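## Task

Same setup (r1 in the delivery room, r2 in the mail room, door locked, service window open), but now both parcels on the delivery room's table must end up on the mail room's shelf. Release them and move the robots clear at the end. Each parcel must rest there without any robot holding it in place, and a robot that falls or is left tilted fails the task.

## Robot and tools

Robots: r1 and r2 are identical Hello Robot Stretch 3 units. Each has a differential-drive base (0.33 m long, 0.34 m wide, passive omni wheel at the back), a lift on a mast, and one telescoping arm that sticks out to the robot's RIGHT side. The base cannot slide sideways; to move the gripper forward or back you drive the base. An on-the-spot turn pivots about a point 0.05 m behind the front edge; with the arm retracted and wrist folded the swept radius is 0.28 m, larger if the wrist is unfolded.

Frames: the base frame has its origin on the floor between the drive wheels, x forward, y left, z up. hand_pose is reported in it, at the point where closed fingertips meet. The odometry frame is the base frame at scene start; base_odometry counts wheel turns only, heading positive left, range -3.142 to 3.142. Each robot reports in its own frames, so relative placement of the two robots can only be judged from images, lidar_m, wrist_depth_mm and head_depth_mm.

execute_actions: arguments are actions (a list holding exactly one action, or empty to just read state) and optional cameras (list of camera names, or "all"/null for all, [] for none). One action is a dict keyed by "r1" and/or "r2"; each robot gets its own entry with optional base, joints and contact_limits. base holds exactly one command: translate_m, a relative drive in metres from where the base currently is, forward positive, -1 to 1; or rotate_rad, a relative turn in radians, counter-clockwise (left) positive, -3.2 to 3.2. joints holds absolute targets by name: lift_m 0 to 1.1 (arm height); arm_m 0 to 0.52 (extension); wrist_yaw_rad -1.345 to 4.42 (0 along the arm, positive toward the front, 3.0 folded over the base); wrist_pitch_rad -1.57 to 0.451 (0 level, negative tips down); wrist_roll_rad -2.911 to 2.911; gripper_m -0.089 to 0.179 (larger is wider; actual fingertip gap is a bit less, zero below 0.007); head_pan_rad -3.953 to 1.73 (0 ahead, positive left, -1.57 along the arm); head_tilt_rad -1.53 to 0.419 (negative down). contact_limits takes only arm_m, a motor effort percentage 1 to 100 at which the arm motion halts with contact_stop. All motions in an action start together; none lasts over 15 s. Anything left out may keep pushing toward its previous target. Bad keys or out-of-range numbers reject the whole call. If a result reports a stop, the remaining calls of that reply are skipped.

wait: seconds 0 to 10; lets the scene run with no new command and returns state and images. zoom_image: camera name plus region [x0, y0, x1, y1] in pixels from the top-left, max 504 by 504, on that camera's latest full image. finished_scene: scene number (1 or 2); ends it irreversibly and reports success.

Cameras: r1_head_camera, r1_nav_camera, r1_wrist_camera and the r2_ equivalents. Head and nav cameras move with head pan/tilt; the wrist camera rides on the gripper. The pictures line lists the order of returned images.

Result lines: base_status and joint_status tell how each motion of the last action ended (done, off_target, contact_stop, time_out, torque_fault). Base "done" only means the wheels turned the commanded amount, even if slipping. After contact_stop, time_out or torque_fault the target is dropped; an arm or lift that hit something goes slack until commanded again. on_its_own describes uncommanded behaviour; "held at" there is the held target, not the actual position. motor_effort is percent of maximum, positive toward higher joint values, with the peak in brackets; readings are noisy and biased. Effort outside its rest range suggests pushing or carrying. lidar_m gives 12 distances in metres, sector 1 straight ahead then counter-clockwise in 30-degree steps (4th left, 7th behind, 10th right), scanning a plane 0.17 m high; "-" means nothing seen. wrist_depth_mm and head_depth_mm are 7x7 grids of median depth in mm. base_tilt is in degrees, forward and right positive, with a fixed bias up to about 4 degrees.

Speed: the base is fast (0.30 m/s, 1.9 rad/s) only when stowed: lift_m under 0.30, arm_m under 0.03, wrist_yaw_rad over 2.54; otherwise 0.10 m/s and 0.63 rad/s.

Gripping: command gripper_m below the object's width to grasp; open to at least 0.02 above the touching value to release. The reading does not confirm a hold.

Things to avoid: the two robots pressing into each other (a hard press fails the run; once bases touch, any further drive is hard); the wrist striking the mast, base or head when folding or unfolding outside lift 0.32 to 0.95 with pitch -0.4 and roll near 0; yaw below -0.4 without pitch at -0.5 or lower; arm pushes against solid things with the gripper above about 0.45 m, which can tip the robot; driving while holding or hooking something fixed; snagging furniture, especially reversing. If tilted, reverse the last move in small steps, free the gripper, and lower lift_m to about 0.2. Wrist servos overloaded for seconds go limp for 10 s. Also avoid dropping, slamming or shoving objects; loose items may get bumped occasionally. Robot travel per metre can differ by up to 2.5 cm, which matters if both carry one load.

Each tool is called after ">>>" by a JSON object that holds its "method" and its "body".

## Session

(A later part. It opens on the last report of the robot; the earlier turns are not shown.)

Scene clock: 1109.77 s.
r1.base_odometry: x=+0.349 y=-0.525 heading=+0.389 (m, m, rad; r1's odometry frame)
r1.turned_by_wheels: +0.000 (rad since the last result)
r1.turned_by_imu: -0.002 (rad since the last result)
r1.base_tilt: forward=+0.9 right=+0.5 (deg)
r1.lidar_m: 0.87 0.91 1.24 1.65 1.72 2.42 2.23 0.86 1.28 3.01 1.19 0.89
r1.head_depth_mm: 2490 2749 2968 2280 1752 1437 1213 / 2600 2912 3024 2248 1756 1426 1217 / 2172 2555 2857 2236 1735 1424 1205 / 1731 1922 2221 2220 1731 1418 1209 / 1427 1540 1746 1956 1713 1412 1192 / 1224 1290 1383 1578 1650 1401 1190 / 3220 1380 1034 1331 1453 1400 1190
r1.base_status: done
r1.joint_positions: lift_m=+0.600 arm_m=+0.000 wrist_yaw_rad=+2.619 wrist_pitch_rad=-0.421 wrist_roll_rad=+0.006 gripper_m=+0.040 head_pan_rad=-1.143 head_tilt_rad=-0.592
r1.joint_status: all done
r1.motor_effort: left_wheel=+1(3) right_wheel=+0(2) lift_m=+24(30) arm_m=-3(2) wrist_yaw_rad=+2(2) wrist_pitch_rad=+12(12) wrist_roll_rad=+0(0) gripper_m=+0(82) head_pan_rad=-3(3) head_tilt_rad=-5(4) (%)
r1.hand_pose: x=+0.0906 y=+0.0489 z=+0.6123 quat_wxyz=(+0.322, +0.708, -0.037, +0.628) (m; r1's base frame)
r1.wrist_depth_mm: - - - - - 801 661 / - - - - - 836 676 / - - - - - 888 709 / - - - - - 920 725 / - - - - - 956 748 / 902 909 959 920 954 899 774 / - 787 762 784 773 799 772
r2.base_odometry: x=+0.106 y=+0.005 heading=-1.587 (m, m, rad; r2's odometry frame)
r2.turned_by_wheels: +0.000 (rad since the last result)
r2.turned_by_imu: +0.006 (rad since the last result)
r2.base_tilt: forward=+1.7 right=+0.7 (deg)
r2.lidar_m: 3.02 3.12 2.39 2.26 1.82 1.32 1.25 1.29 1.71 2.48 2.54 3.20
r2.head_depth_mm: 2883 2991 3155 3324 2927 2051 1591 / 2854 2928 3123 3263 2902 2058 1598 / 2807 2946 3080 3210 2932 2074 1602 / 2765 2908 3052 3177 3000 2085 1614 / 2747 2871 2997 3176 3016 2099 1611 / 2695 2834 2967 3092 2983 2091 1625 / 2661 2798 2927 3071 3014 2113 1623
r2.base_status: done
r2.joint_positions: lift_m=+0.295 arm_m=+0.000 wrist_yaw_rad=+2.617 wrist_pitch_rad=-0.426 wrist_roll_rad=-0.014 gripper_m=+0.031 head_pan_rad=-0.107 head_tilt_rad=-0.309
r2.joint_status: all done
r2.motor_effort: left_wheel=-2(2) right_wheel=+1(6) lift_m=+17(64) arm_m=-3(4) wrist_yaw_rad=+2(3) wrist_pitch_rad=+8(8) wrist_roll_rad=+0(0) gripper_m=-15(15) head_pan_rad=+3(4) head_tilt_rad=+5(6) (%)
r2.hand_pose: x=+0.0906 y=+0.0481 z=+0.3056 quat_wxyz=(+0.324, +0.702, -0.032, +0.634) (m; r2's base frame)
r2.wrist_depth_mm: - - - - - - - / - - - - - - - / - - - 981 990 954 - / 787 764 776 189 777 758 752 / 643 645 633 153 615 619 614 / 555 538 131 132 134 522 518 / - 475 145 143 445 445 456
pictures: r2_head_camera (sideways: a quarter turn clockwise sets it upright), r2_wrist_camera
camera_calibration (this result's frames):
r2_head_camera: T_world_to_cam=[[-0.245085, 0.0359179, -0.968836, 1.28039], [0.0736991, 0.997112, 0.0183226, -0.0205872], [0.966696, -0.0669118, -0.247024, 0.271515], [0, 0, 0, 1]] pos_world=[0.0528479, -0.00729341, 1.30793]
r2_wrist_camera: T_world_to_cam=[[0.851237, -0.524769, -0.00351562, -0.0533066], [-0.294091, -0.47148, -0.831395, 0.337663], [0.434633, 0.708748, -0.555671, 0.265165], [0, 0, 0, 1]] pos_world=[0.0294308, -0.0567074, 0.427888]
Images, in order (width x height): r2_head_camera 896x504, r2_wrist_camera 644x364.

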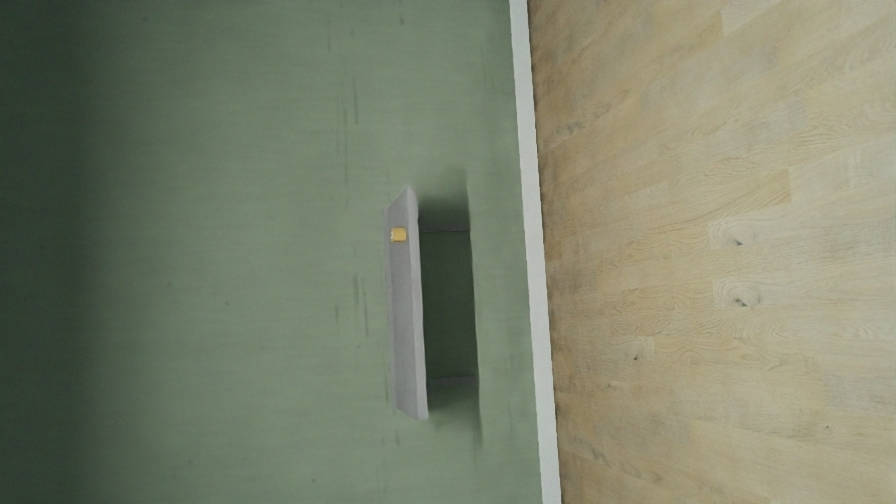

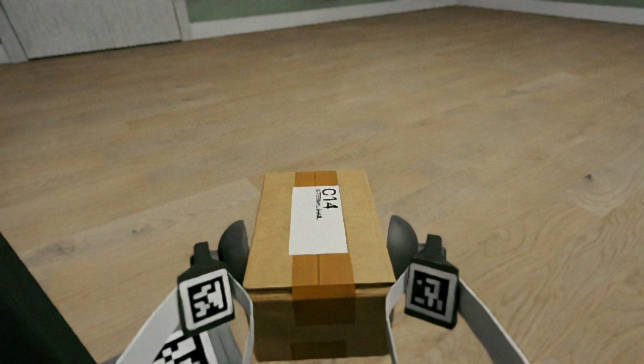

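>>> {"method": "execute_actions", "body": {"actions": []}}

Scene clock: 1117.67 s.
r1.base_odometry: x=+0.349 y=-0.525 heading=+0.389 (m, m, rad; r1's odometry frame)
r1.turned_by_wheels: +0.000 (rad since the last result)
r1.turned_by_imu: +0.000 (rad since the last result)
r1.base_tilt: forward=+1.0 right=+0.7 (deg)
r1.lidar_m: 0.87 0.91 1.24 1.65 1.73 2.43 2.23 0.87 1.28 3.00 1.19 0.89
r1.head_depth_mm: 2514 2774 2943 2291 1756 1433 1217 / 2633 2932 3026 2269 1750 1431 1207 / 2192 2544 2793 2222 1766 1419 1199 / 1727 1933 2239 2204 1738 1414 1195 / 1425 1541 1741 1963 1722 1398 1198 / 1226 1315 1396 1592 1641 1405 1180 / 3200 1384 1035 1319 1450 1383 1186
r1.base_status: done
r1.joint_positions: lift_m=+0.600 arm_m=+0.000 wrist_yaw_rad=+2.619 wrist_pitch_rad=-0.421 wrist_roll_rad=+0.006 gripper_m=+0.040 head_pan_rad=-1.143 head_tilt_rad=-0.592
r1.joint_status: all done
r1.motor_effort: left_wheel=+1(3) right_wheel=+0(2) lift_m=+23(30) arm_m=-3(2) wrist_yaw_rad=+2(2) wrist_pitch_rad=+12(12) wrist_roll_rad=+0(0) gripper_m=+1(82) head_pan_rad=-2(3) head_tilt_rad=-5(4) (%)
r1.hand_pose: x=+0.0906 y=+0.0489 z=+0.6123 quat_wxyz=(+0.322, +0.708, -0.037, +0.628) (m; r1's base frame)
r1.wrist_depth_mm: - - - - - 795 656 / - - - - - 849 683 / - - - - - 893 712 / - - - - - 926 727 / - - - - - 963 755 / 917 917 962 933 954 908 769 / - 774 763 794 774 800 775
r2.base_odometry: x=+0.106 y=+0.005 heading=-1.587 (m, m, rad; r2's odometry frame)
r2.turned_by_wheels: +0.000 (rad since the last result)
r2.turned_by_imu: +0.000 (rad since the last result)
r2.base_tilt: forward=+1.7 right=+0.5 (deg)
r2.lidar_m: 3.03 3.13 2.39 2.26 1.82 1.32 1.25 1.29 1.72 2.47 2.54 3.19
r2.head_depth_mm: 2834 2974 3139 3314 2914 2056 1596 / 2809 2961 3147 3314 2937 2070 1597 / 2803 2908 3087 3234 2931 2071 1601 / 2765 2888 3031 3212 2980 2094 1615 / 2717 2834 2987 3154 2988 2102 1619 / 2701 2824 2936 3087 3011 2108 1609 / 2694 2788 2925 3096 3022 2114 1623
r2.base_status: done
r2.joint_positions: lift_m=+0.295 arm_m=+0.000 wrist_yaw_rad=+2.617 wrist_pitch_rad=-0.426 wrist_roll_rad=-0.014 gripper_m=+0.031 head_pan_rad=-0.107 head_tilt_rad=-0.309
r2.joint_status: all done
r2.motor_effort: left_wheel=-2(2) right_wheel=+2(6) lift_m=+17(64) arm_m=-3(4) wrist_yaw_rad=+3(3) wrist_pitch_rad=+8(8) wrist_roll_rad=+0(0) gripper_m=-16(15) head_pan_rad=+4(4) head_tilt_rad=+6(6) (%)
r2.hand_pose: x=+0.0906 y=+0.0481 z=+0.3056 quat_wxyz=(+0.324, +0.702, -0.032, +0.634) (m; r2's base frame)
r2.wrist_depth_mm: - - - - - - - / - - - - - - - / - - - 986 974 977 963 / 818 773 786 190 763 781 763 / 649 645 627 154 623 611 611 / 542 537 131 133 133 524 517 / - 476 145 144 444 459 444
pictures: r1_head_camera (sideways: a quarter turn clockwise sets it upright), r1_nav_camera (sideways: a quarter turn counterclockwise sets it upright), r1_wrist_camera, r2_head_camera (sideways: a quarter turn clockwise sets it upright), r2_nav_camera (sideways: a quarter turn counterclockwise sets it upright), r2_wrist_camera
camera_calibration (this result's frames):
r1_head_camera: T_world_to_cam=[[-0.245251, 0.512407, -0.822977, 1.0908], [0.911364, 0.411309, -0.015499, 0.0195775], [0.330556, -0.753833, -0.567864, 0.693896], [0, 0, 0, 1]] pos_world=[0.0203065, -0.0439055, 1.29205]
r1_nav_camera: T_world_to_cam=[[0.259514, -0.477068, 0.839678, -1.06023], [-0.91964, -0.387502, 0.0640659, -0.0199452], [0.294813, -0.788827, -0.539293, 0.658489], [0, 0, 0, 1]] pos_world=[0.0626713, 0.00590305, 1.24665]
r1_wrist_camera: T_world_to_cam=[[0.87256, -0.488003, 0.0221812, -0.0713931], [-0.242144, -0.471503, -0.847969, 0.603751], [0.42427, 0.734533, -0.529581, 0.411624], [0, 0, 0, 1]] pos_world=[0.0338501, -0.0525213, 0.731534]
r2_head_camera: T_world_to_cam=[[-0.245085, 0.035918, -0.968836, 1.28039], [0.0736993, 0.997112, 0.0183226, -0.0205872], [0.966696, -0.066912, -0.247025, 0.271515], [0, 0, 0, 1]] pos_world=[0.0528479, -0.00729342, 1.30793]
r2_nav_camera: T_world_to_cam=[[0.287822, -0.0554421, 0.956078, -1.2026], [-0.0623325, -0.997291, -0.0390671, 0.096372], [0.955653, -0.0483503, -0.290498, 0.325242], [0, 0, 0, 1]] pos_world=[0.0413225, 0.045162, 1.24802]
r2_wrist_camera: T_world_to_cam=[[0.851237, -0.524769, -0.00351561, -0.0533066], [-0.294091, -0.47148, -0.831395, 0.337663], [0.434633, 0.708748, -0.555671, 0.265164], [0, 0, 0, 1]] pos_world=[0.0294308, -0.0567074, 0.427888]
Images, in order (width x height): r1_head_camera 896x504, r1_nav_camera 672x504, r1_wrist_camera 644x364, r2_head_camera 896x504, r2_nav_camera 672x504, r2_wrist_camera 644x364.

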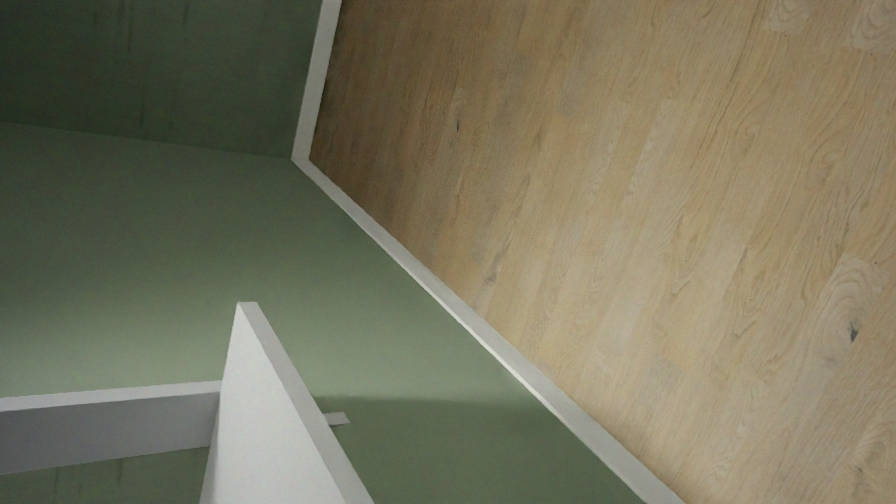

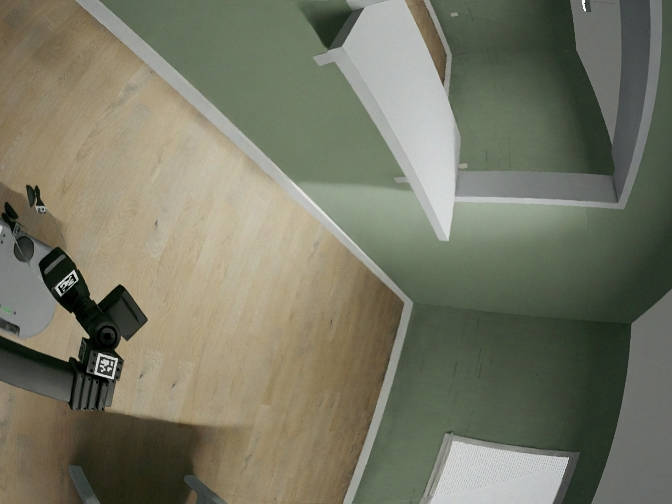

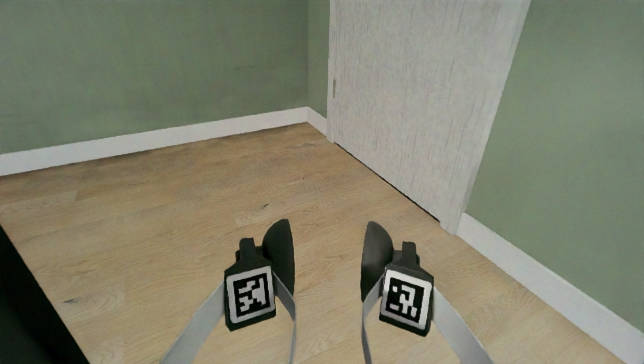

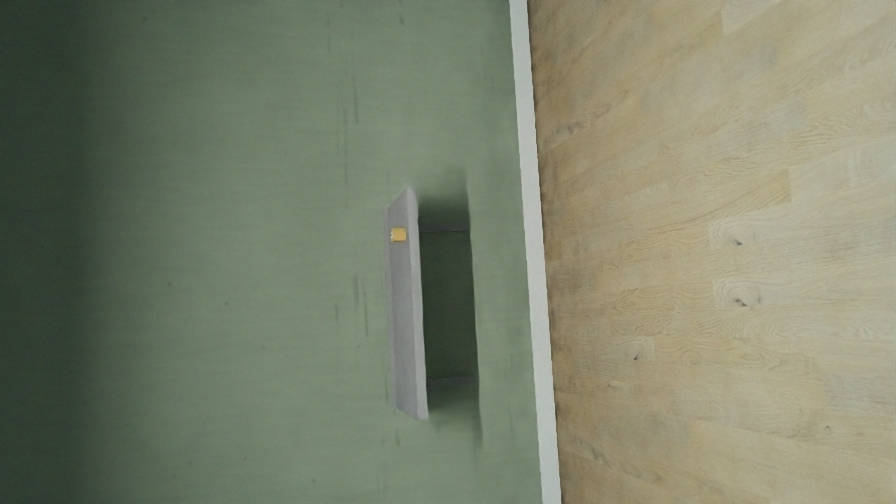

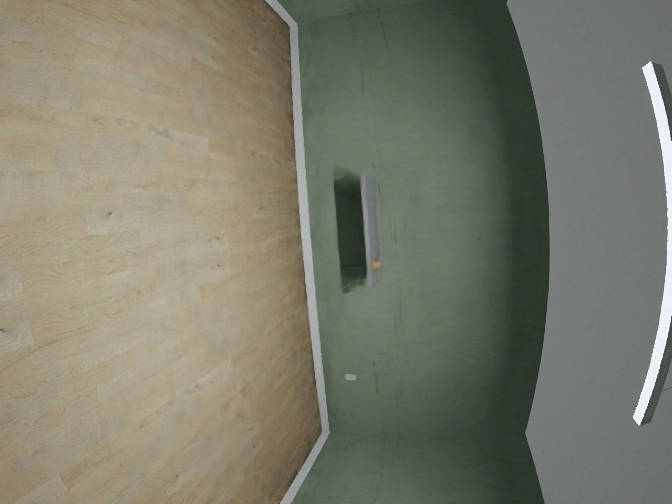

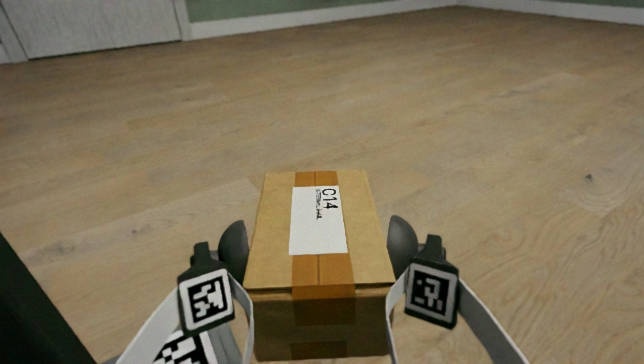

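>>> {"method": "zoom_image", "body": {"camera": "r2_head_camera", "region": [360, 170, 480, 290]}}

>>> {"method": "execute_actions", "body": {"actions": [{"r2": {"base": {"translate_m": 1.0}}}], "cameras": ["r2_head_camera", "r2_wrist_camera"]}}

Region (360, 170, 480, 290) of r2_head_camera's 896x504 image, scaled by 4.200, with more detail than that image has.

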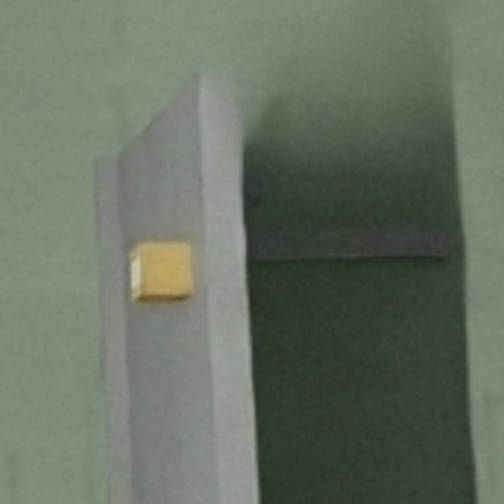

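Scene clock: 1141.67 s.
r1.base_odometry: x=+0.349 y=-0.525 heading=+0.389 (m, m, rad; r1's odometry frame)
r1.turned_by_wheels: +0.000 (rad since the last result)
r1.turned_by_imu: +0.000 (rad since the last result)
r1.base_tilt: forward=+0.8 right=+0.7 (deg)
r1.lidar_m: 0.87 0.91 1.24 1.65 1.73 2.42 2.23 0.87 1.28 3.02 1.19 0.89
r1.head_depth_mm: 2536 2790 2957 2250 1756 1438 1214 / 2623 2894 3053 2277 1756 1428 1209 / 2161 2517 2821 2231 1739 1427 1201 / 1725 1940 2204 2214 1729 1407 1199 / 1419 1554 1753 1953 1711 1416 1190 / 1219 1296 1393 1588 1660 1397 1184 / 3204 1376 1029 1330 1446 1390 1188
r1.base_status: not commanded
r1.joint_positions: lift_m=+0.600 arm_m=+0.000 wrist_yaw_rad=+2.619 wrist_pitch_rad=-0.421 wrist_roll_rad=+0.006 gripper_m=+0.040 head_pan_rad=-1.143 head_tilt_rad=-0.592
r1.joint_status: not commanded
r1.motor_effort: left_wheel=+2(1) right_wheel=+0(1) lift_m=+23(24) arm_m=-3(2) wrist_yaw_rad=+3(1) wrist_pitch_rad=+12(12) wrist_roll_rad=+0(0) gripper_m=+0(0) head_pan_rad=-2(3) head_tilt_rad=-3(4) (%)
r1.hand_pose: x=+0.0906 y=+0.0489 z=+0.6123 quat_wxyz=(+0.322, +0.708, -0.037, +0.628) (m; r1's base frame)
r1.wrist_depth_mm: - - - - - 797 655 / - - - - - 829 685 / - - - - - 875 698 / - - - - - 927 724 / - - - - - 952 749 / 915 916 943 926 953 907 770 / - 779 762 798 774 793 776
r2.base_odometry: x=+0.089 y=-0.995 heading=-1.587 (m, m, rad; r2's odometry frame)
r2.turned_by_wheels: +0.000 (rad since the last result)
r2.turned_by_imu: +0.010 (rad since the last result)
r2.base_tilt: forward=+1.7 right=+0.5 (deg)
r2.lidar_m: 2.05 2.11 2.42 2.31 2.37 2.36 2.26 2.32 2.55 2.44 2.51 2.15
r2.head_depth_mm: 1890 1971 2066 2217 2317 2060 1595 / 1875 1952 2045 2142 2290 2078 1596 / 1848 1942 2035 2077 2255 2075 1594 / 1822 1908 2022 2062 2241 2101 1606 / 1805 1891 1982 2032 2187 2100 1616 / 1788 1875 1956 2015 2175 2106 1613 / 1776 1847 1944 2031 2150 2104 1626
r2.base_status: done
r2.joint_positions: lift_m=+0.295 arm_m=+0.000 wrist_yaw_rad=+2.617 wrist_pitch_rad=-0.426 wrist_roll_rad=-0.014 gripper_m=+0.031 head_pan_rad=-0.107 head_tilt_rad=-0.309
r2.joint_status: not commanded
r2.motor_effort: left_wheel=-2(5) right_wheel=+2(10) lift_m=+17(17) arm_m=-3(4) wrist_yaw_rad=+2(2) wrist_pitch_rad=+8(8) wrist_roll_rad=+0(0) gripper_m=-15(16) head_pan_rad=+4(4) head_tilt_rad=+5(6) (%)
r2.hand_pose: x=+0.0905 y=+0.0481 z=+0.3056 quat_wxyz=(+0.324, +0.702, -0.032, +0.634) (m; r2's base frame)
r2.wrist_depth_mm: - - - - - - - / - - - - - - - / - - - - 991 987 945 / 800 783 776 190 774 745 746 / 632 643 653 154 632 618 618 / 547 528 131 132 133 523 521 / - 481 146 143 442 460 452
pictures: r2_head_camera (sideways: a quarter turn clockwise sets it upright), r2_wrist_camera
camera_calibration (this result's frames):
r2_head_camera: T_world_to_cam=[[-0.244501, 0.0358387, -0.968986, 1.28058], [0.0736219, 0.997118, 0.0183024, -0.0205604], [0.96685, -0.0668636, -0.246435, 0.270747], [0, 0, 0, 1]] pos_world=[0.0528447, -0.00728991, 1.30796]
r2_wrist_camera: T_world_to_cam=[[0.851356, -0.524576, -0.0035143, -0.0532766], [-0.294004, -0.471582, -0.831368, 0.337638], [0.434458, 0.708823, -0.555712, 0.265189], [0, 0, 0, 1]] pos_world=[0.0294106, -0.0566961, 0.427883]
Images, in order (width x height): r2_head_camera 896x504, r2_wrist_camera 644x364.

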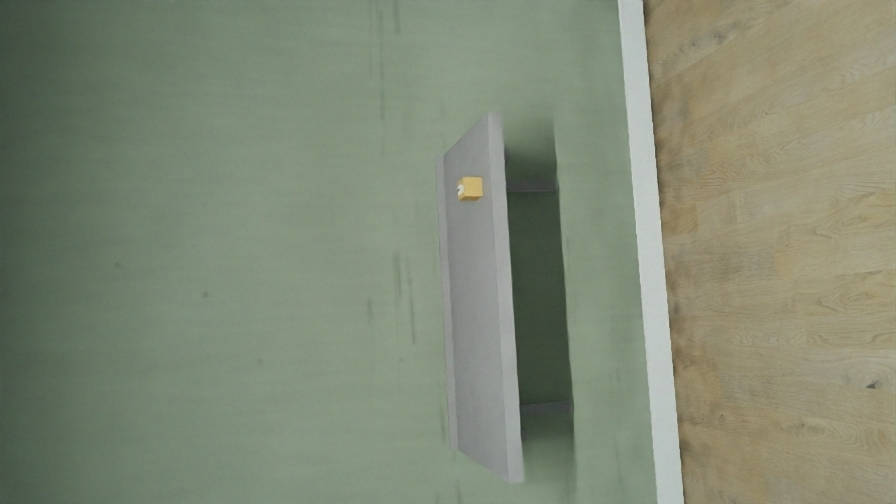

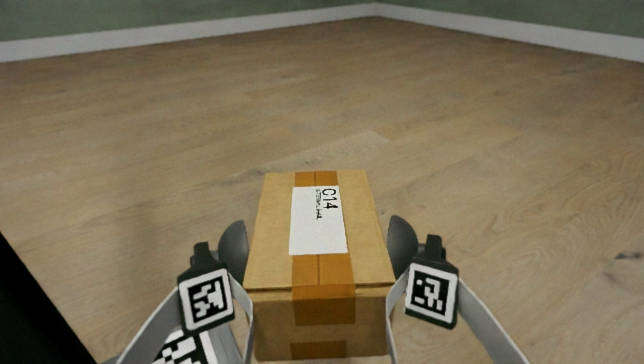

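>>> {"method": "zoom_image", "body": {"camera": "r2_head_camera", "region": [420, 100, 560, 240]}}

Region (420, 100, 560, 240) of r2_head_camera's 896x504 image, scaled by 3.600, with more detail than that image has.

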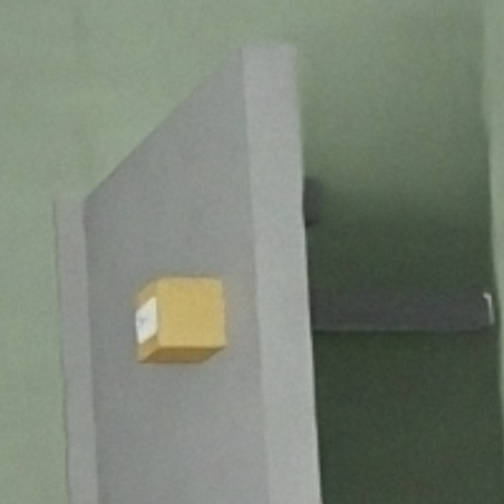

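>>> {"method": "execute_actions", "body": {"actions": [{"r2": {"base": {"translate_m": 0.83}, "joints": {"head_tilt_rad": -0.55, "head_pan_rad": -0.2}}}], "cameras": ["r2_head_camera", "r2_wrist_camera"]}}

Scene clock: 1165.97 s.
r1.base_odometry: x=+0.349 y=-0.525 heading=+0.389 (m, m, rad; r1's odometry frame)
r1.turned_by_wheels: +0.000 (rad since the last result)
r1.turned_by_imu: +0.000 (rad since the last result)
r1.base_tilt: forward=+0.8 right=+0.8 (deg)
r1.lidar_m: 0.87 0.91 1.24 1.65 1.73 2.42 2.22 0.87 1.28 3.02 1.19 0.89
r1.head_depth_mm: 2523 2764 2981 2280 1764 1439 1212 / 2636 2881 3092 2236 1758 1419 1217 / 2168 2558 2831 2223 1738 1413 1210 / 1699 1945 2215 2228 1725 1429 1199 / 1433 1554 1735 1957 1708 1420 1196 / 1222 1303 1375 1586 1653 1399 1188 / 3211 1388 1029 1332 1447 1397 1185
r1.base_status: not commanded
r1.joint_positions: lift_m=+0.600 arm_m=+0.000 wrist_yaw_rad=+2.619 wrist_pitch_rad=-0.421 wrist_roll_rad=+0.006 gripper_m=+0.040 head_pan_rad=-1.143 head_tilt_rad=-0.592
r1.joint_status: not commanded
r1.motor_effort: left_wheel=+1(1) right_wheel=+0(1) lift_m=+23(23) arm_m=-2(2) wrist_yaw_rad=+1(1) wrist_pitch_rad=+12(12) wrist_roll_rad=+0(0) gripper_m=+0(1) head_pan_rad=-2(3) head_tilt_rad=-4(4) (%)
r1.hand_pose: x=+0.0906 y=+0.0489 z=+0.6123 quat_wxyz=(+0.322, +0.708, -0.037, +0.628) (m; r1's base frame)
r1.wrist_depth_mm: - - - - - 795 666 / - - - - - 850 679 / - - - - - 898 693 / - - - - - 931 722 / - - - - - 969 760 / 912 911 945 935 954 899 775 / - 784 758 798 764 799 758
r2.base_odometry: x=+0.075 y=-1.825 heading=-1.588 (m, m, rad; r2's odometry frame)
r2.turned_by_wheels: +0.000 (rad since the last result)
r2.turned_by_imu: +0.008 (rad since the last result)
r2.base_tilt: forward=+1.7 right=+0.5 (deg)
r2.lidar_m: 1.22 1.25 1.69 2.33 2.41 3.22 3.07 3.18 2.53 2.42 1.77 1.27
r2.head_depth_mm: 1110 1208 1332 1425 1664 1583 1312 / 1082 1178 1302 1102 1619 1580 1312 / 1064 1157 1267 1112 1577 1582 1318 / 1041 1132 1238 1123 1526 1598 1329 / 1028 1114 1211 1127 1492 1596 1331 / 1007 1086 1191 1132 943 1560 1329 / 989 1069 1167 1144 949 1534 1336
r2.base_status: done
r2.joint_positions: lift_m=+0.295 arm_m=+0.000 wrist_yaw_rad=+2.617 wrist_pitch_rad=-0.426 wrist_roll_rad=-0.014 gripper_m=+0.031 head_pan_rad=-0.193 head_tilt_rad=-0.544
r2.joint_status: all done
r2.motor_effort: left_wheel=-2(6) right_wheel=+2(9) lift_m=+17(17) arm_m=-3(3) wrist_yaw_rad=+2(1) wrist_pitch_rad=+8(8) wrist_roll_rad=+0(0) gripper_m=-16(15) head_pan_rad=-3(15) head_tilt_rad=-3(25) (%)
r2.hand_pose: x=+0.0905 y=+0.0481 z=+0.3056 quat_wxyz=(+0.324, +0.702, -0.032, +0.634) (m; r2's base frame)
r2.wrist_depth_mm: - - - - - - 933 / - - - - - - 979 / - - - - - 966 974 / 786 779 788 189 771 763 756 / 629 642 633 153 632 620 627 / 544 539 131 132 133 531 522 / - 479 146 143 443 451 452
pictures: r2_head_camera (sideways: a quarter turn clockwise sets it upright), r2_wrist_camera
camera_calibration (this result's frames):
r2_head_camera: T_world_to_cam=[[-0.455336, 0.0986966, -0.884832, 1.17202], [0.164099, 0.986113, 0.0255481, -0.0305388], [0.875066, -0.133567, -0.465209, 0.556017], [0, 0, 0, 1]] pos_world=[0.052123, -0.0112942, 1.29649]
r2_wrist_camera: T_world_to_cam=[[0.851388, -0.524525, -0.00351369, -0.0532688], [-0.293988, -0.47162, -0.831352, 0.337626], [0.434408, 0.708836, -0.555735, 0.2652], [0, 0, 0, 1]] pos_world=[0.0294052, -0.0566932, 0.42788]
Images, in order (width x height): r2_head_camera 896x504, r2_wrist_camera 644x364.

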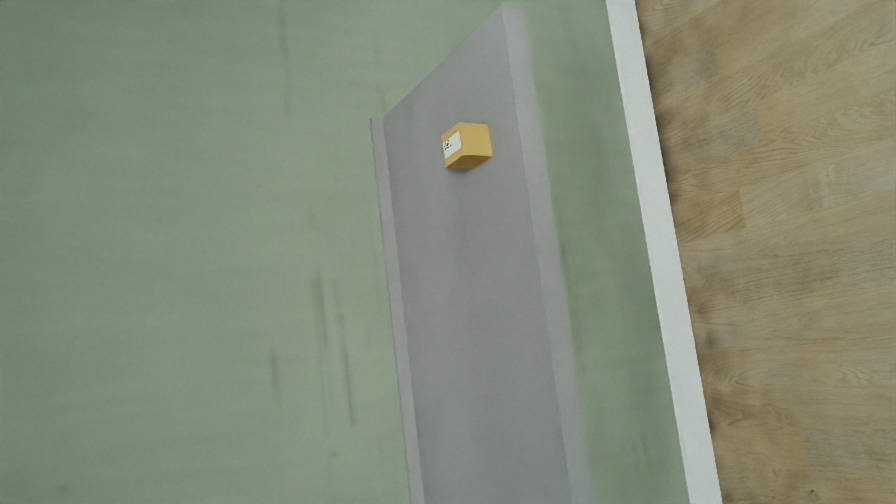

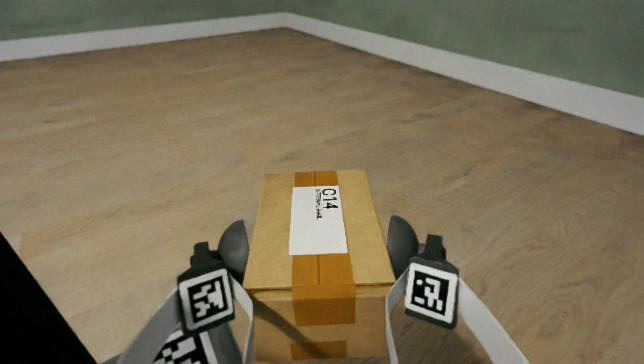

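>>> {"method": "zoom_image", "body": {"camera": "r2_head_camera", "region": [400, 60, 580, 240]}}

>>> {"method": "execute_actions", "body": {"actions": [], "cameras": []}}

Region (400, 60, 580, 240) of r2_head_camera's 896x504 image, scaled by 2.800, with more detail than that image has.

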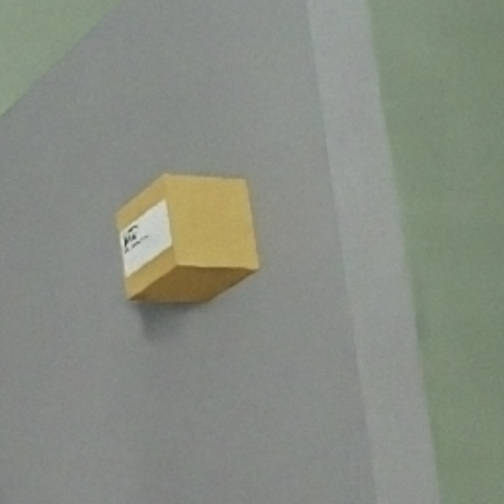

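Scene clock: 1167.67 s.
r1.base_odometry: x=+0.349 y=-0.525 heading=+0.389 (m, m, rad; r1's odometry frame)
r1.turned_by_wheels: +0.000 (rad since the last result)
r1.turned_by_imu: +0.000 (rad since the last result)
r1.base_tilt: forward=+0.7 right=+0.5 (deg)
r1.lidar_m: 0.87 0.91 1.24 1.65 1.73 2.42 2.23 0.87 1.28 3.02 1.19 0.89
r1.head_depth_mm: 2550 2800 2943 2269 1757 1442 1213 / 2587 2926 3017 2302 1748 1432 1216 / 2161 2539 2848 2227 1743 1408 1203 / 1718 1930 2216 2198 1733 1419 1193 / 1424 1551 1750 1950 1730 1410 1198 / 1214 1310 1393 1588 1646 1400 1193 / 3248 1380 1036 1338 1453 1396 1184
r1.base_status: not commanded
r1.joint_positions: lift_m=+0.600 arm_m=+0.000 wrist_yaw_rad=+2.619 wrist_pitch_rad=-0.421 wrist_roll_rad=+0.006 gripper_m=+0.040 head_pan_rad=-1.143 head_tilt_rad=-0.592
r1.joint_status: not commanded
r1.motor_effort: left_wheel=+2(1) right_wheel=-1(1) lift_m=+23(23) arm_m=-3(2) wrist_yaw_rad=+1(1) wrist_pitch_rad=+11(12) wrist_roll_rad=+0(0) gripper_m=-1(1) head_pan_rad=-2(3) head_tilt_rad=-5(4) (%)
r1.hand_pose: x=+0.0906 y=+0.0489 z=+0.6123 quat_wxyz=(+0.322, +0.708, -0.037, +0.628) (m; r1's base frame)
r1.wrist_depth_mm: - - - - - 797 665 / - - - - - 837 677 / - - - - - 897 703 / - - - - - 917 724 / - - - - - 957 743 / 899 916 954 927 952 908 782 / - 781 767 789 766 802 768
r2.base_odometry: x=+0.075 y=-1.825 heading=-1.588 (m, m, rad; r2's odometry frame)
r2.turned_by_wheels: +0.000 (rad since the last result)
r2.turned_by_imu: +0.000 (rad since the last result)
r2.base_tilt: forward=+1.5 right=+0.6 (deg)
r2.lidar_m: 1.21 1.26 1.69 2.33 2.41 3.21 3.06 3.16 2.52 2.41 1.77 1.27
r2.head_depth_mm: 1106 1203 1320 1427 1661 1584 1312 / 1084 1176 1302 1105 1615 1595 1311 / 1062 1156 1268 1112 1572 1590 1325 / 1048 1131 1240 1119 1533 1601 1317 / 1026 1112 1214 1129 1490 1599 1325 / 1006 1088 1192 1138 946 1567 1337 / 992 1069 1162 1148 948 1534 1337
r2.base_status: done
r2.joint_positions: lift_m=+0.295 arm_m=+0.000 wrist_yaw_rad=+2.617 wrist_pitch_rad=-0.426 wrist_roll_rad=-0.014 gripper_m=+0.031 head_pan_rad=-0.193 head_tilt_rad=-0.544
r2.joint_status: all done
r2.motor_effort: left_wheel=-2(6) right_wheel=+1(9) lift_m=+18(17) arm_m=-3(3) wrist_yaw_rad=+1(1) wrist_pitch_rad=+8(8) wrist_roll_rad=+0(0) gripper_m=-16(15) head_pan_rad=-4(15) head_tilt_rad=-3(25) (%)
r2.hand_pose: x=+0.0905 y=+0.0481 z=+0.3056 quat_wxyz=(+0.324, +0.702, -0.032, +0.634) (m; r2's base frame)
r2.wrist_depth_mm: - - - - - - 942 / - - - - - - 962 / - - - 990 - 990 964 / 785 793 780 190 745 749 764 / 650 638 630 154 648 622 616 / 545 540 131 133 134 522 524 / - 475 146 143 441 451 457
pictures: none
No camera images: the call's "cameras" was empty. Leave "cameras" out to get every camera's image.

>>> {"method": "execute_actions", "body": {"actions": [{"r2": {"base": {"translate_m": 0.64}, "joints": {"lift_m": 0.792, "wrist_yaw_rad": 1.62, "arm_m": 0.0, "head_tilt_rad": -1.05, "head_pan_rad": -0.8}}}], "cameras": ["r2_head_camera", "r2_wrist_camera"]}}

Scene clock: 1200.90 s.
r1.base_odometry: x=+0.349 y=-0.525 heading=+0.389 (m, m, rad; r1's odometry frame)
r1.turned_by_wheels: +0.000 (rad since the last result)
r1.turned_by_imu: +0.000 (rad since the last result)
r1.base_tilt: forward=+0.8 right=+0.7 (deg)
r1.lidar_m: 0.87 0.90 1.24 1.65 1.73 2.42 2.24 0.87 1.28 3.03 1.19 0.89
r1.head_depth_mm: 2533 2793 2965 2296 1751 1446 1222 / 2611 2894 3053 2269 1749 1433 1210 / 2147 2524 2825 2246 1724 1412 1216 / 1727 1938 2187 2210 1742 1412 1192 / 1421 1557 1753 1944 1716 1409 1206 / 1218 1311 1383 1592 1656 1392 1186 / 3199 1376 1030 1330 1451 1401 1183
r1.base_status: not commanded
r1.joint_positions: lift_m=+0.600 arm_m=+0.000 wrist_yaw_rad=+2.619 wrist_pitch_rad=-0.421 wrist_roll_rad=+0.006 gripper_m=+0.040 head_pan_rad=-1.143 head_tilt_rad=-0.592
r1.joint_status: not commanded
r1.motor_effort: left_wheel=+1(1) right_wheel=+0(1) lift_m=+24(24) arm_m=-3(2) wrist_yaw_rad=+1(2) wrist_pitch_rad=+12(12) wrist_roll_rad=+0(0) gripper_m=+0(1) head_pan_rad=-2(1) head_tilt_rad=-3(4) (%)
r1.hand_pose: x=+0.0906 y=+0.0489 z=+0.6123 quat_wxyz=(+0.322, +0.708, -0.037, +0.628) (m; r1's base frame)
r1.wrist_depth_mm: - - - - - 798 657 / - - - - - 839 685 / - - - - - 890 706 / - - - - - 931 734 / - - - - - 964 748 / 889 894 944 926 950 895 771 / - 778 758 790 780 802 759
r2.base_odometry: x=+0.065 y=-2.464 heading=-1.588 (m, m, rad; r2's odometry frame)
r2.turned_by_wheels: +0.000 (rad since the last result)
r2.turned_by_imu: +0.007 (rad since the last result)
r2.base_tilt: forward=+1.6 right=+0.6 (deg)
r2.lidar_m: 0.58 0.60 0.80 2.11 2.42 3.25 3.71 3.47 2.51 2.40 0.83 0.60
r2.head_depth_mm: 1129 1445 1686 630 1345 1252 1087 / 971 1202 696 607 1335 - 1117 / 855 1028 699 583 552 1188 1137 / 762 857 704 615 499 845 1114 / 689 778 708 618 498 493 1101 / 627 716 711 621 551 495 462 / 576 652 702 625 554 497 451
r2.base_status: done
r2.joint_positions: lift_m=+0.791 arm_m=+0.000 wrist_yaw_rad=+1.623 wrist_pitch_rad=-0.427 wrist_roll_rad=-0.014 gripper_m=+0.031 head_pan_rad=-0.793 head_tilt_rad=-1.037
r2.joint_status: all done
r2.motor_effort: left_wheel=-2(4) right_wheel=+2(8) lift_m=+66(70) arm_m=-3(2) wrist_yaw_rad=-2(6) wrist_pitch_rad=+8(8) wrist_roll_rad=+0(0) gripper_m=-16(15) head_pan_rad=-3(38) head_tilt_rad=-8(42) (%)
r2.hand_pose: x=+0.2016 y=-0.1337 z=+0.8019 quat_wxyz=(+0.587, +0.601, -0.363, +0.402) (m; r2's base frame)
r2.wrist_depth_mm: 473 466 463 465 461 456 452 / 494 489 489 493 492 477 480 / 397 389 389 384 381 371 372 / 304 301 296 191 289 292 201 / 247 247 244 153 243 238 181 / 207 207 131 132 134 201 182 / 179 178 167 143 170 173 173
pictures: r2_head_camera (sideways: a quarter turn clockwise sets it upright), r2_wrist_camera
camera_calibration (this result's frames):
r2_head_camera: T_world_to_cam=[[-0.574863, 0.597557, -0.55898, 0.748054], [0.703254, 0.710037, 0.0358028, -0.047158], [0.418291, -0.372523, -0.828408, 1.03122], [0, 0, 0, 1]] pos_world=[0.0318405, -0.0293656, 1.27411]
r2_wrist_camera: T_world_to_cam=[[0.0244235, -0.999696, -0.00349985, -0.138226], [-0.556109, -0.0106769, -0.831041, 0.811338], [0.83075, 0.0222433, -0.5562, 0.450244], [0, 0, 0, 1]] pos_world=[0.0805279, -0.139536, 0.924197]
Images, in order (width x height): r2_head_camera 896x504, r2_wrist_camera 644x364.

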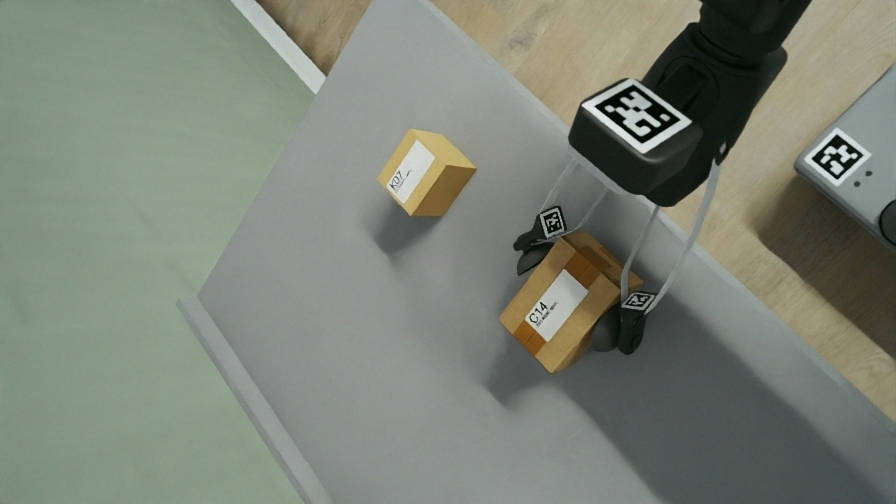

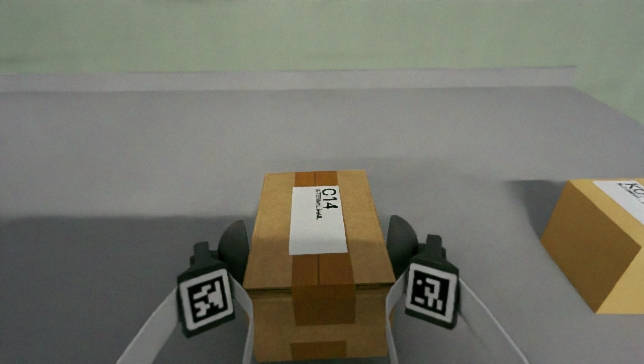

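>>> {"method": "execute_actions", "body": {"actions": [], "cameras": ["r2_wrist_camera"]}}

>>> {"method": "execute_actions", "body": {"actions": [], "cameras": []}}

Scene clock: 1203.47 s.
r1.base_odometry: x=+0.349 y=-0.525 heading=+0.389 (m, m, rad; r1's odometry frame)
r1.turned_by_wheels: +0.000 (rad since the last result)
r1.turned_by_imu: +0.000 (rad since the last result)
r1.base_tilt: forward=+0.9 right=+0.6 (deg)
r1.lidar_m: 0.87 0.91 1.24 1.65 1.73 2.42 2.22 0.87 1.28 3.03 1.19 0.89
r1.head_depth_mm: 2526 2745 2999 2287 1769 1430 1216 / 2650 2899 3097 2261 1745 1436 1212 / 2149 2504 2828 2223 1740 1419 1201 / 1738 1924 2236 2193 1726 1418 1200 / 1411 1543 1736 1941 1707 1407 1203 / 1219 1306 1390 1589 1649 1406 1187 / 3208 1374 1031 1331 1453 1392 1182
r1.base_status: not commanded
r1.joint_positions: lift_m=+0.600 arm_m=+0.000 wrist_yaw_rad=+2.619 wrist_pitch_rad=-0.421 wrist_roll_rad=+0.006 gripper_m=+0.040 head_pan_rad=-1.143 head_tilt_rad=-0.592
r1.joint_status: not commanded
r1.motor_effort: left_wheel=+1(1) right_wheel=-1(1) lift_m=+24(24) arm_m=-3(2) wrist_yaw_rad=+2(2) wrist_pitch_rad=+12(12) wrist_roll_rad=+0(0) gripper_m=-1(1) head_pan_rad=-4(1) head_tilt_rad=-4(4) (%)
r1.hand_pose: x=+0.0906 y=+0.0489 z=+0.6123 quat_wxyz=(+0.322, +0.708, -0.037, +0.628) (m; r1's base frame)
r1.wrist_depth_mm: - - - - - 798 655 / - - - - - 843 687 / - - - - - 892 703 / - - - - - 939 726 / - - - - - 958 755 / 908 916 959 917 957 920 778 / - 789 768 794 771 805 763
r2.base_odometry: x=+0.065 y=-2.464 heading=-1.588 (m, m, rad; r2's odometry frame)
r2.turned_by_wheels: +0.000 (rad since the last result)
r2.turned_by_imu: +0.000 (rad since the last result)
r2.base_tilt: forward=+1.7 right=+0.5 (deg)
r2.lidar_m: 0.58 0.60 0.80 2.12 2.42 3.24 3.71 3.48 2.51 2.40 0.83 0.60
r2.head_depth_mm: 1127 1445 1687 629 1354 1252 1086 / 971 1203 696 606 1327 - 1122 / 855 1026 699 581 552 1194 1141 / 762 855 703 615 499 846 1111 / 688 780 707 618 497 493 1103 / 628 716 713 622 551 496 462 / 576 652 702 625 553 498 452
r2.base_status: done
r2.joint_positions: lift_m=+0.791 arm_m=+0.000 wrist_yaw_rad=+1.623 wrist_pitch_rad=-0.427 wrist_roll_rad=-0.014 gripper_m=+0.031 head_pan_rad=-0.793 head_tilt_rad=-1.037
r2.joint_status: all done
r2.motor_effort: left_wheel=-2(4) right_wheel=+2(8) lift_m=+66(70) arm_m=-2(2) wrist_yaw_rad=-2(6) wrist_pitch_rad=+8(8) wrist_roll_rad=+0(0) gripper_m=-15(15) head_pan_rad=-3(38) head_tilt_rad=-7(42) (%)
r2.hand_pose: x=+0.2016 y=-0.1337 z=+0.8019 quat_wxyz=(+0.587, +0.601, -0.363, +0.402) (m; r2's base frame)
r2.wrist_depth_mm: 469 471 465 451 452 456 451 / 489 495 483 487 487 474 477 / 403 397 387 384 376 370 368 / 302 301 301 191 289 289 200 / 247 244 243 154 240 237 182 / 207 205 131 132 133 201 181 / 179 178 168 144 170 174 173
pictures: r2_wrist_camera
camera_calibration (this result's frames):
r2_wrist_camera: T_world_to_cam=[[0.0244233, -0.999696, -0.00349979, -0.138226], [-0.556109, -0.0106768, -0.831041, 0.811338], [0.830751, 0.0222431, -0.5562, 0.450244], [0, 0, 0, 1]] pos_world=[0.0805279, -0.139536, 0.924197]
Images, in order (width x height): r2_wrist_camera 644x364.

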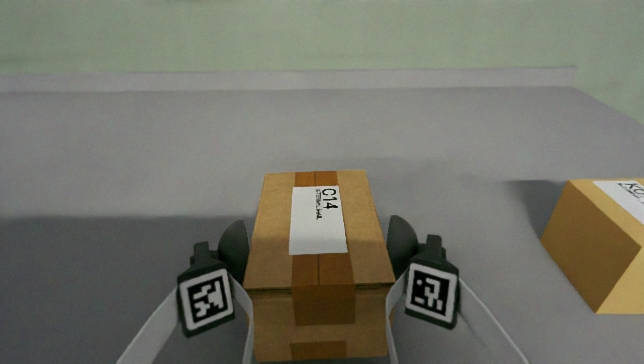

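Scene clock: 1203.47 s.
r1.base_odometry: x=+0.349 y=-0.525 heading=+0.389 (m, m, rad; r1's odometry frame)
r1.turned_by_wheels: +0.000 (rad since the last result)
r1.turned_by_imu: +0.000 (rad since the last result)
r1.base_tilt: forward=+0.9 right=+0.6 (deg)
r1.lidar_m: 0.87 0.91 1.24 1.65 1.73 2.42 2.22 0.87 1.28 3.03 1.19 0.89
r1.head_depth_mm: 2526 2745 2999 2287 1769 1430 1216 / 2650 2899 3097 2261 1745 1436 1212 / 2149 2504 2828 2223 1740 1419 1201 / 1738 1924 2236 2193 1726 1418 1200 / 1411 1543 1736 1941 1707 1407 1203 / 1219 1306 1390 1589 1649 1406 1187 / 3208 1374 1031 1331 1453 1392 1182
r1.base_status: not commanded
r1.joint_positions: lift_m=+0.600 arm_m=+0.000 wrist_yaw_rad=+2.619 wrist_pitch_rad=-0.421 wrist_roll_rad=+0.006 gripper_m=+0.040 head_pan_rad=-1.143 head_tilt_rad=-0.592
r1.joint_status: not commanded
r1.motor_effort: left_wheel=+1(1) right_wheel=-1(1) lift_m=+24(24) arm_m=-3(2) wrist_yaw_rad=+2(2) wrist_pitch_rad=+12(12) wrist_roll_rad=+0(0) gripper_m=-1(1) head_pan_rad=-4(1) head_tilt_rad=-4(4) (%)
r1.hand_pose: x=+0.0906 y=+0.0489 z=+0.6123 quat_wxyz=(+0.322, +0.708, -0.037, +0.628) (m; r1's base frame)
r1.wrist_depth_mm: - - - - - 798 655 / - - - - - 843 687 / - - - - - 892 703 / - - - - - 939 726 / - - - - - 958 755 / 908 916 959 917 957 920 778 / - 789 768 794 771 805 763
r2.base_odometry: x=+0.065 y=-2.464 heading=-1.588 (m, m, rad; r2's odometry frame)
r2.turned_by_wheels: +0.000 (rad since the last result)
r2.turned_by_imu: +0.000 (rad since the last result)
r2.base_tilt: forward=+1.7 right=+0.5 (deg)
r2.lidar_m: 0.58 0.60 0.80 2.12 2.42 3.24 3.71 3.48 2.51 2.40 0.83 0.60
r2.head_depth_mm: 1127 1445 1687 629 1354 1252 1086 / 971 1203 696 606 1327 - 1122 / 855 1026 699 581 552 1194 1141 / 762 855 703 615 499 846 1111 / 688 780 707 618 497 493 1103 / 628 716 713 622 551 496 462 / 576 652 702 625 553 498 452
r2.base_status: done
r2.joint_positions: lift_m=+0.791 arm_m=+0.000 wrist_yaw_rad=+1.623 wrist_pitch_rad=-0.427 wrist_roll_rad=-0.014 gripper_m=+0.031 head_pan_rad=-0.793 head_tilt_rad=-1.037
r2.joint_status: all done
r2.motor_effort: left_wheel=-2(4) right_wheel=+2(8) lift_m=+66(70) arm_m=-2(2) wrist_yaw_rad=-2(6) wrist_pitch_rad=+8(8) wrist_roll_rad=+0(0) gripper_m=-15(15) head_pan_rad=-3(38) head_tilt_rad=-7(42) (%)
r2.hand_pose: x=+0.2016 y=-0.1337 z=+0.8019 quat_wxyz=(+0.587, +0.601, -0.363, +0.402) (m; r2's base frame)
r2.wrist_depth_mm: 469 471 465 451 452 456 451 / 489 495 483 487 487 474 477 / 403 397 387 384 376 370 368 / 302 301 301 191 289 289 200 / 247 244 243 154 240 237 182 / 207 205 131 132 133 201 181 / 179 178 168 144 170 174 173
pictures: none
No camera images: the call's "cameras" was empty. Leave "cameras" out to get every camera's image.

>>> {"method": "execute_actions", "body": {"actions": [{"r2": {"joints": {"lift_m": 0.780, "gripper_m": 0.10}}}], "cameras": ["r2_head_camera", "r2_wrist_camera"]}}

Scene clock: 1213.17 s.
r1.base_odometry: x=+0.349 y=-0.525 heading=+0.389 (m, m, rad; r1's odometry frame)
r1.turned_by_wheels: +0.000 (rad since the last result)
r1.turned_by_imu: +0.000 (rad since the last result)
r1.base_tilt: forward=+0.8 right=+0.6 (deg)
r1.lidar_m: 0.87 0.91 1.25 1.65 1.73 2.42 2.23 0.87 1.28 3.01 1.19 0.89
r1.head_depth_mm: 2565 2754 2967 2294 1766 1428 1210 / 2601 2897 3042 2255 1739 1441 1212 / 2167 2554 2813 2225 1737 1424 1200 / 1725 1937 2221 2212 1723 1424 1201 / 1424 1550 1753 1957 1736 1412 1196 / 1217 1304 1390 1570 1642 1402 1192 / 3168 1376 1038 1332 1442 1399 1182
r1.base_status: not commanded
r1.joint_positions: lift_m=+0.600 arm_m=+0.000 wrist_yaw_rad=+2.619 wrist_pitch_rad=-0.421 wrist_roll_rad=+0.006 gripper_m=+0.040 head_pan_rad=-1.143 head_tilt_rad=-0.592
r1.joint_status: not commanded
r1.motor_effort: left_wheel=+1(1) right_wheel=+0(0) lift_m=+24(23) arm_m=-3(3) wrist_yaw_rad=+1(3) wrist_pitch_rad=+11(12) wrist_roll_rad=+0(0) gripper_m=+0(0) head_pan_rad=-3(1) head_tilt_rad=-5(4) (%)
r1.hand_pose: x=+0.0906 y=+0.0489 z=+0.6123 quat_wxyz=(+0.322, +0.708, -0.037, +0.628) (m; r1's base frame)
r1.wrist_depth_mm: - - - - - 811 663 / - - - - - 844 686 / - - - - - 896 700 / - - - - - 918 723 / - - - - - 972 757 / 898 907 957 915 961 910 779 / - 776 768 784 762 796 775
r2.base_odometry: x=+0.065 y=-2.464 heading=-1.588 (m, m, rad; r2's odometry frame)
r2.turned_by_wheels: +0.000 (rad since the last result)
r2.turned_by_imu: +0.001 (rad since the last result)
r2.base_tilt: forward=+1.6 right=+0.6 (deg)
r2.lidar_m: 0.58 0.60 0.81 2.11 2.42 3.23 3.70 3.46 2.51 2.40 0.83 0.60
r2.head_depth_mm: 1127 1449 1694 630 1348 1252 1090 / 970 1198 697 608 1327 - 1118 / 853 1027 697 582 551 1190 1140 / 764 855 705 615 520 520 1111 / 690 776 708 617 507 492 1105 / 628 715 712 621 550 494 460 / 577 651 702 624 553 497 451
r2.base_status: not commanded
r2.joint_positions: lift_m=+0.781 arm_m=+0.000 wrist_yaw_rad=+1.623 wrist_pitch_rad=-0.422 wrist_roll_rad=-0.014 gripper_m=+0.100 head_pan_rad=-0.793 head_tilt_rad=-1.037
r2.joint_status: all done
r2.motor_effort: left_wheel=-2(2) right_wheel=+2(2) lift_m=+16(61) arm_m=-3(3) wrist_yaw_rad=-2(2) wrist_pitch_rad=+7(8) wrist_roll_rad=+0(0) gripper_m=+0(81) head_pan_rad=-3(4) head_tilt_rad=-8(7) (%)
r2.hand_pose: x=+0.2022 y=-0.1336 z=+0.7926 quat_wxyz=(+0.586, +0.601, -0.364, +0.404) (m; r2's base frame)
r2.wrist_depth_mm: 474 471 466 459 459 457 452 / 498 495 479 483 482 476 486 / 374 373 372 366 359 354 350 / 290 285 282 190 278 277 192 / 232 231 229 154 227 224 182 / 195 194 139 132 139 192 178 / 169 163 162 144 160 164 164
pictures: r2_head_camera (sideways: a quarter turn clockwise sets it upright), r2_wrist_camera
camera_calibration (this result's frames):
r2_head_camera: T_world_to_cam=[[-0.574863, 0.597557, -0.55898, 0.748054], [0.703253, 0.710037, 0.0358028, -0.047158], [0.418291, -0.372523, -0.828408, 1.03122], [0, 0, 0, 1]] pos_world=[0.0318405, -0.0293656, 1.27411]
r2_wrist_camera: T_world_to_cam=[[0.0244375, -0.999695, -0.00363046, -0.138142], [-0.552237, -0.0104721, -0.833621, 0.805233], [0.833329, 0.0223765, -0.552324, 0.441005], [0, 0, 0, 1]] pos_world=[0.0805532, -0.139535, 0.914335]
Images, in order (width x height): r2_head_camera 896x504, r2_wrist_camera 644x364.

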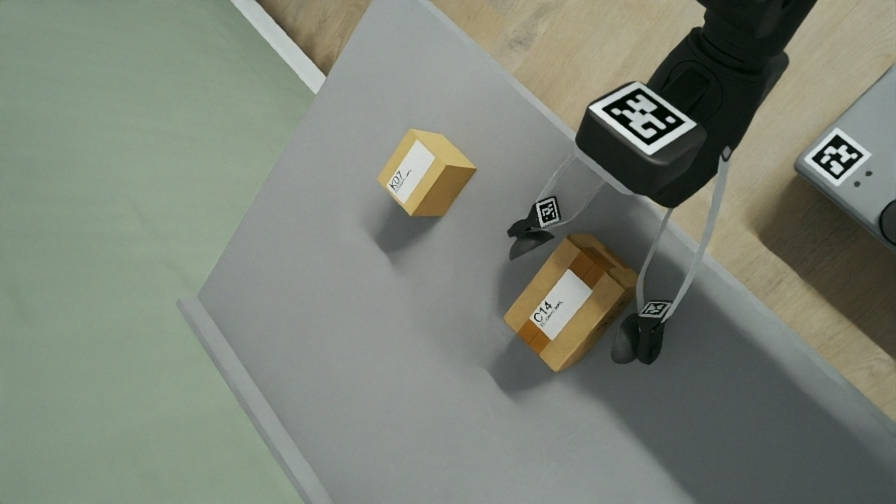

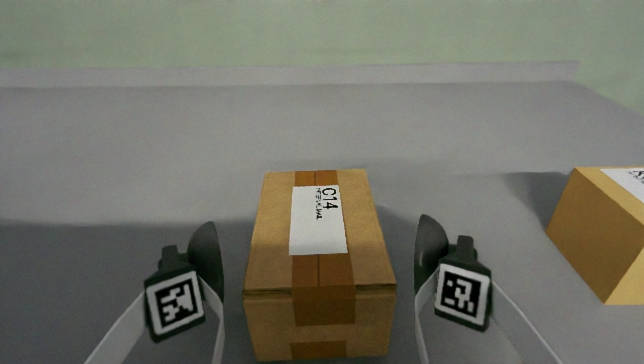

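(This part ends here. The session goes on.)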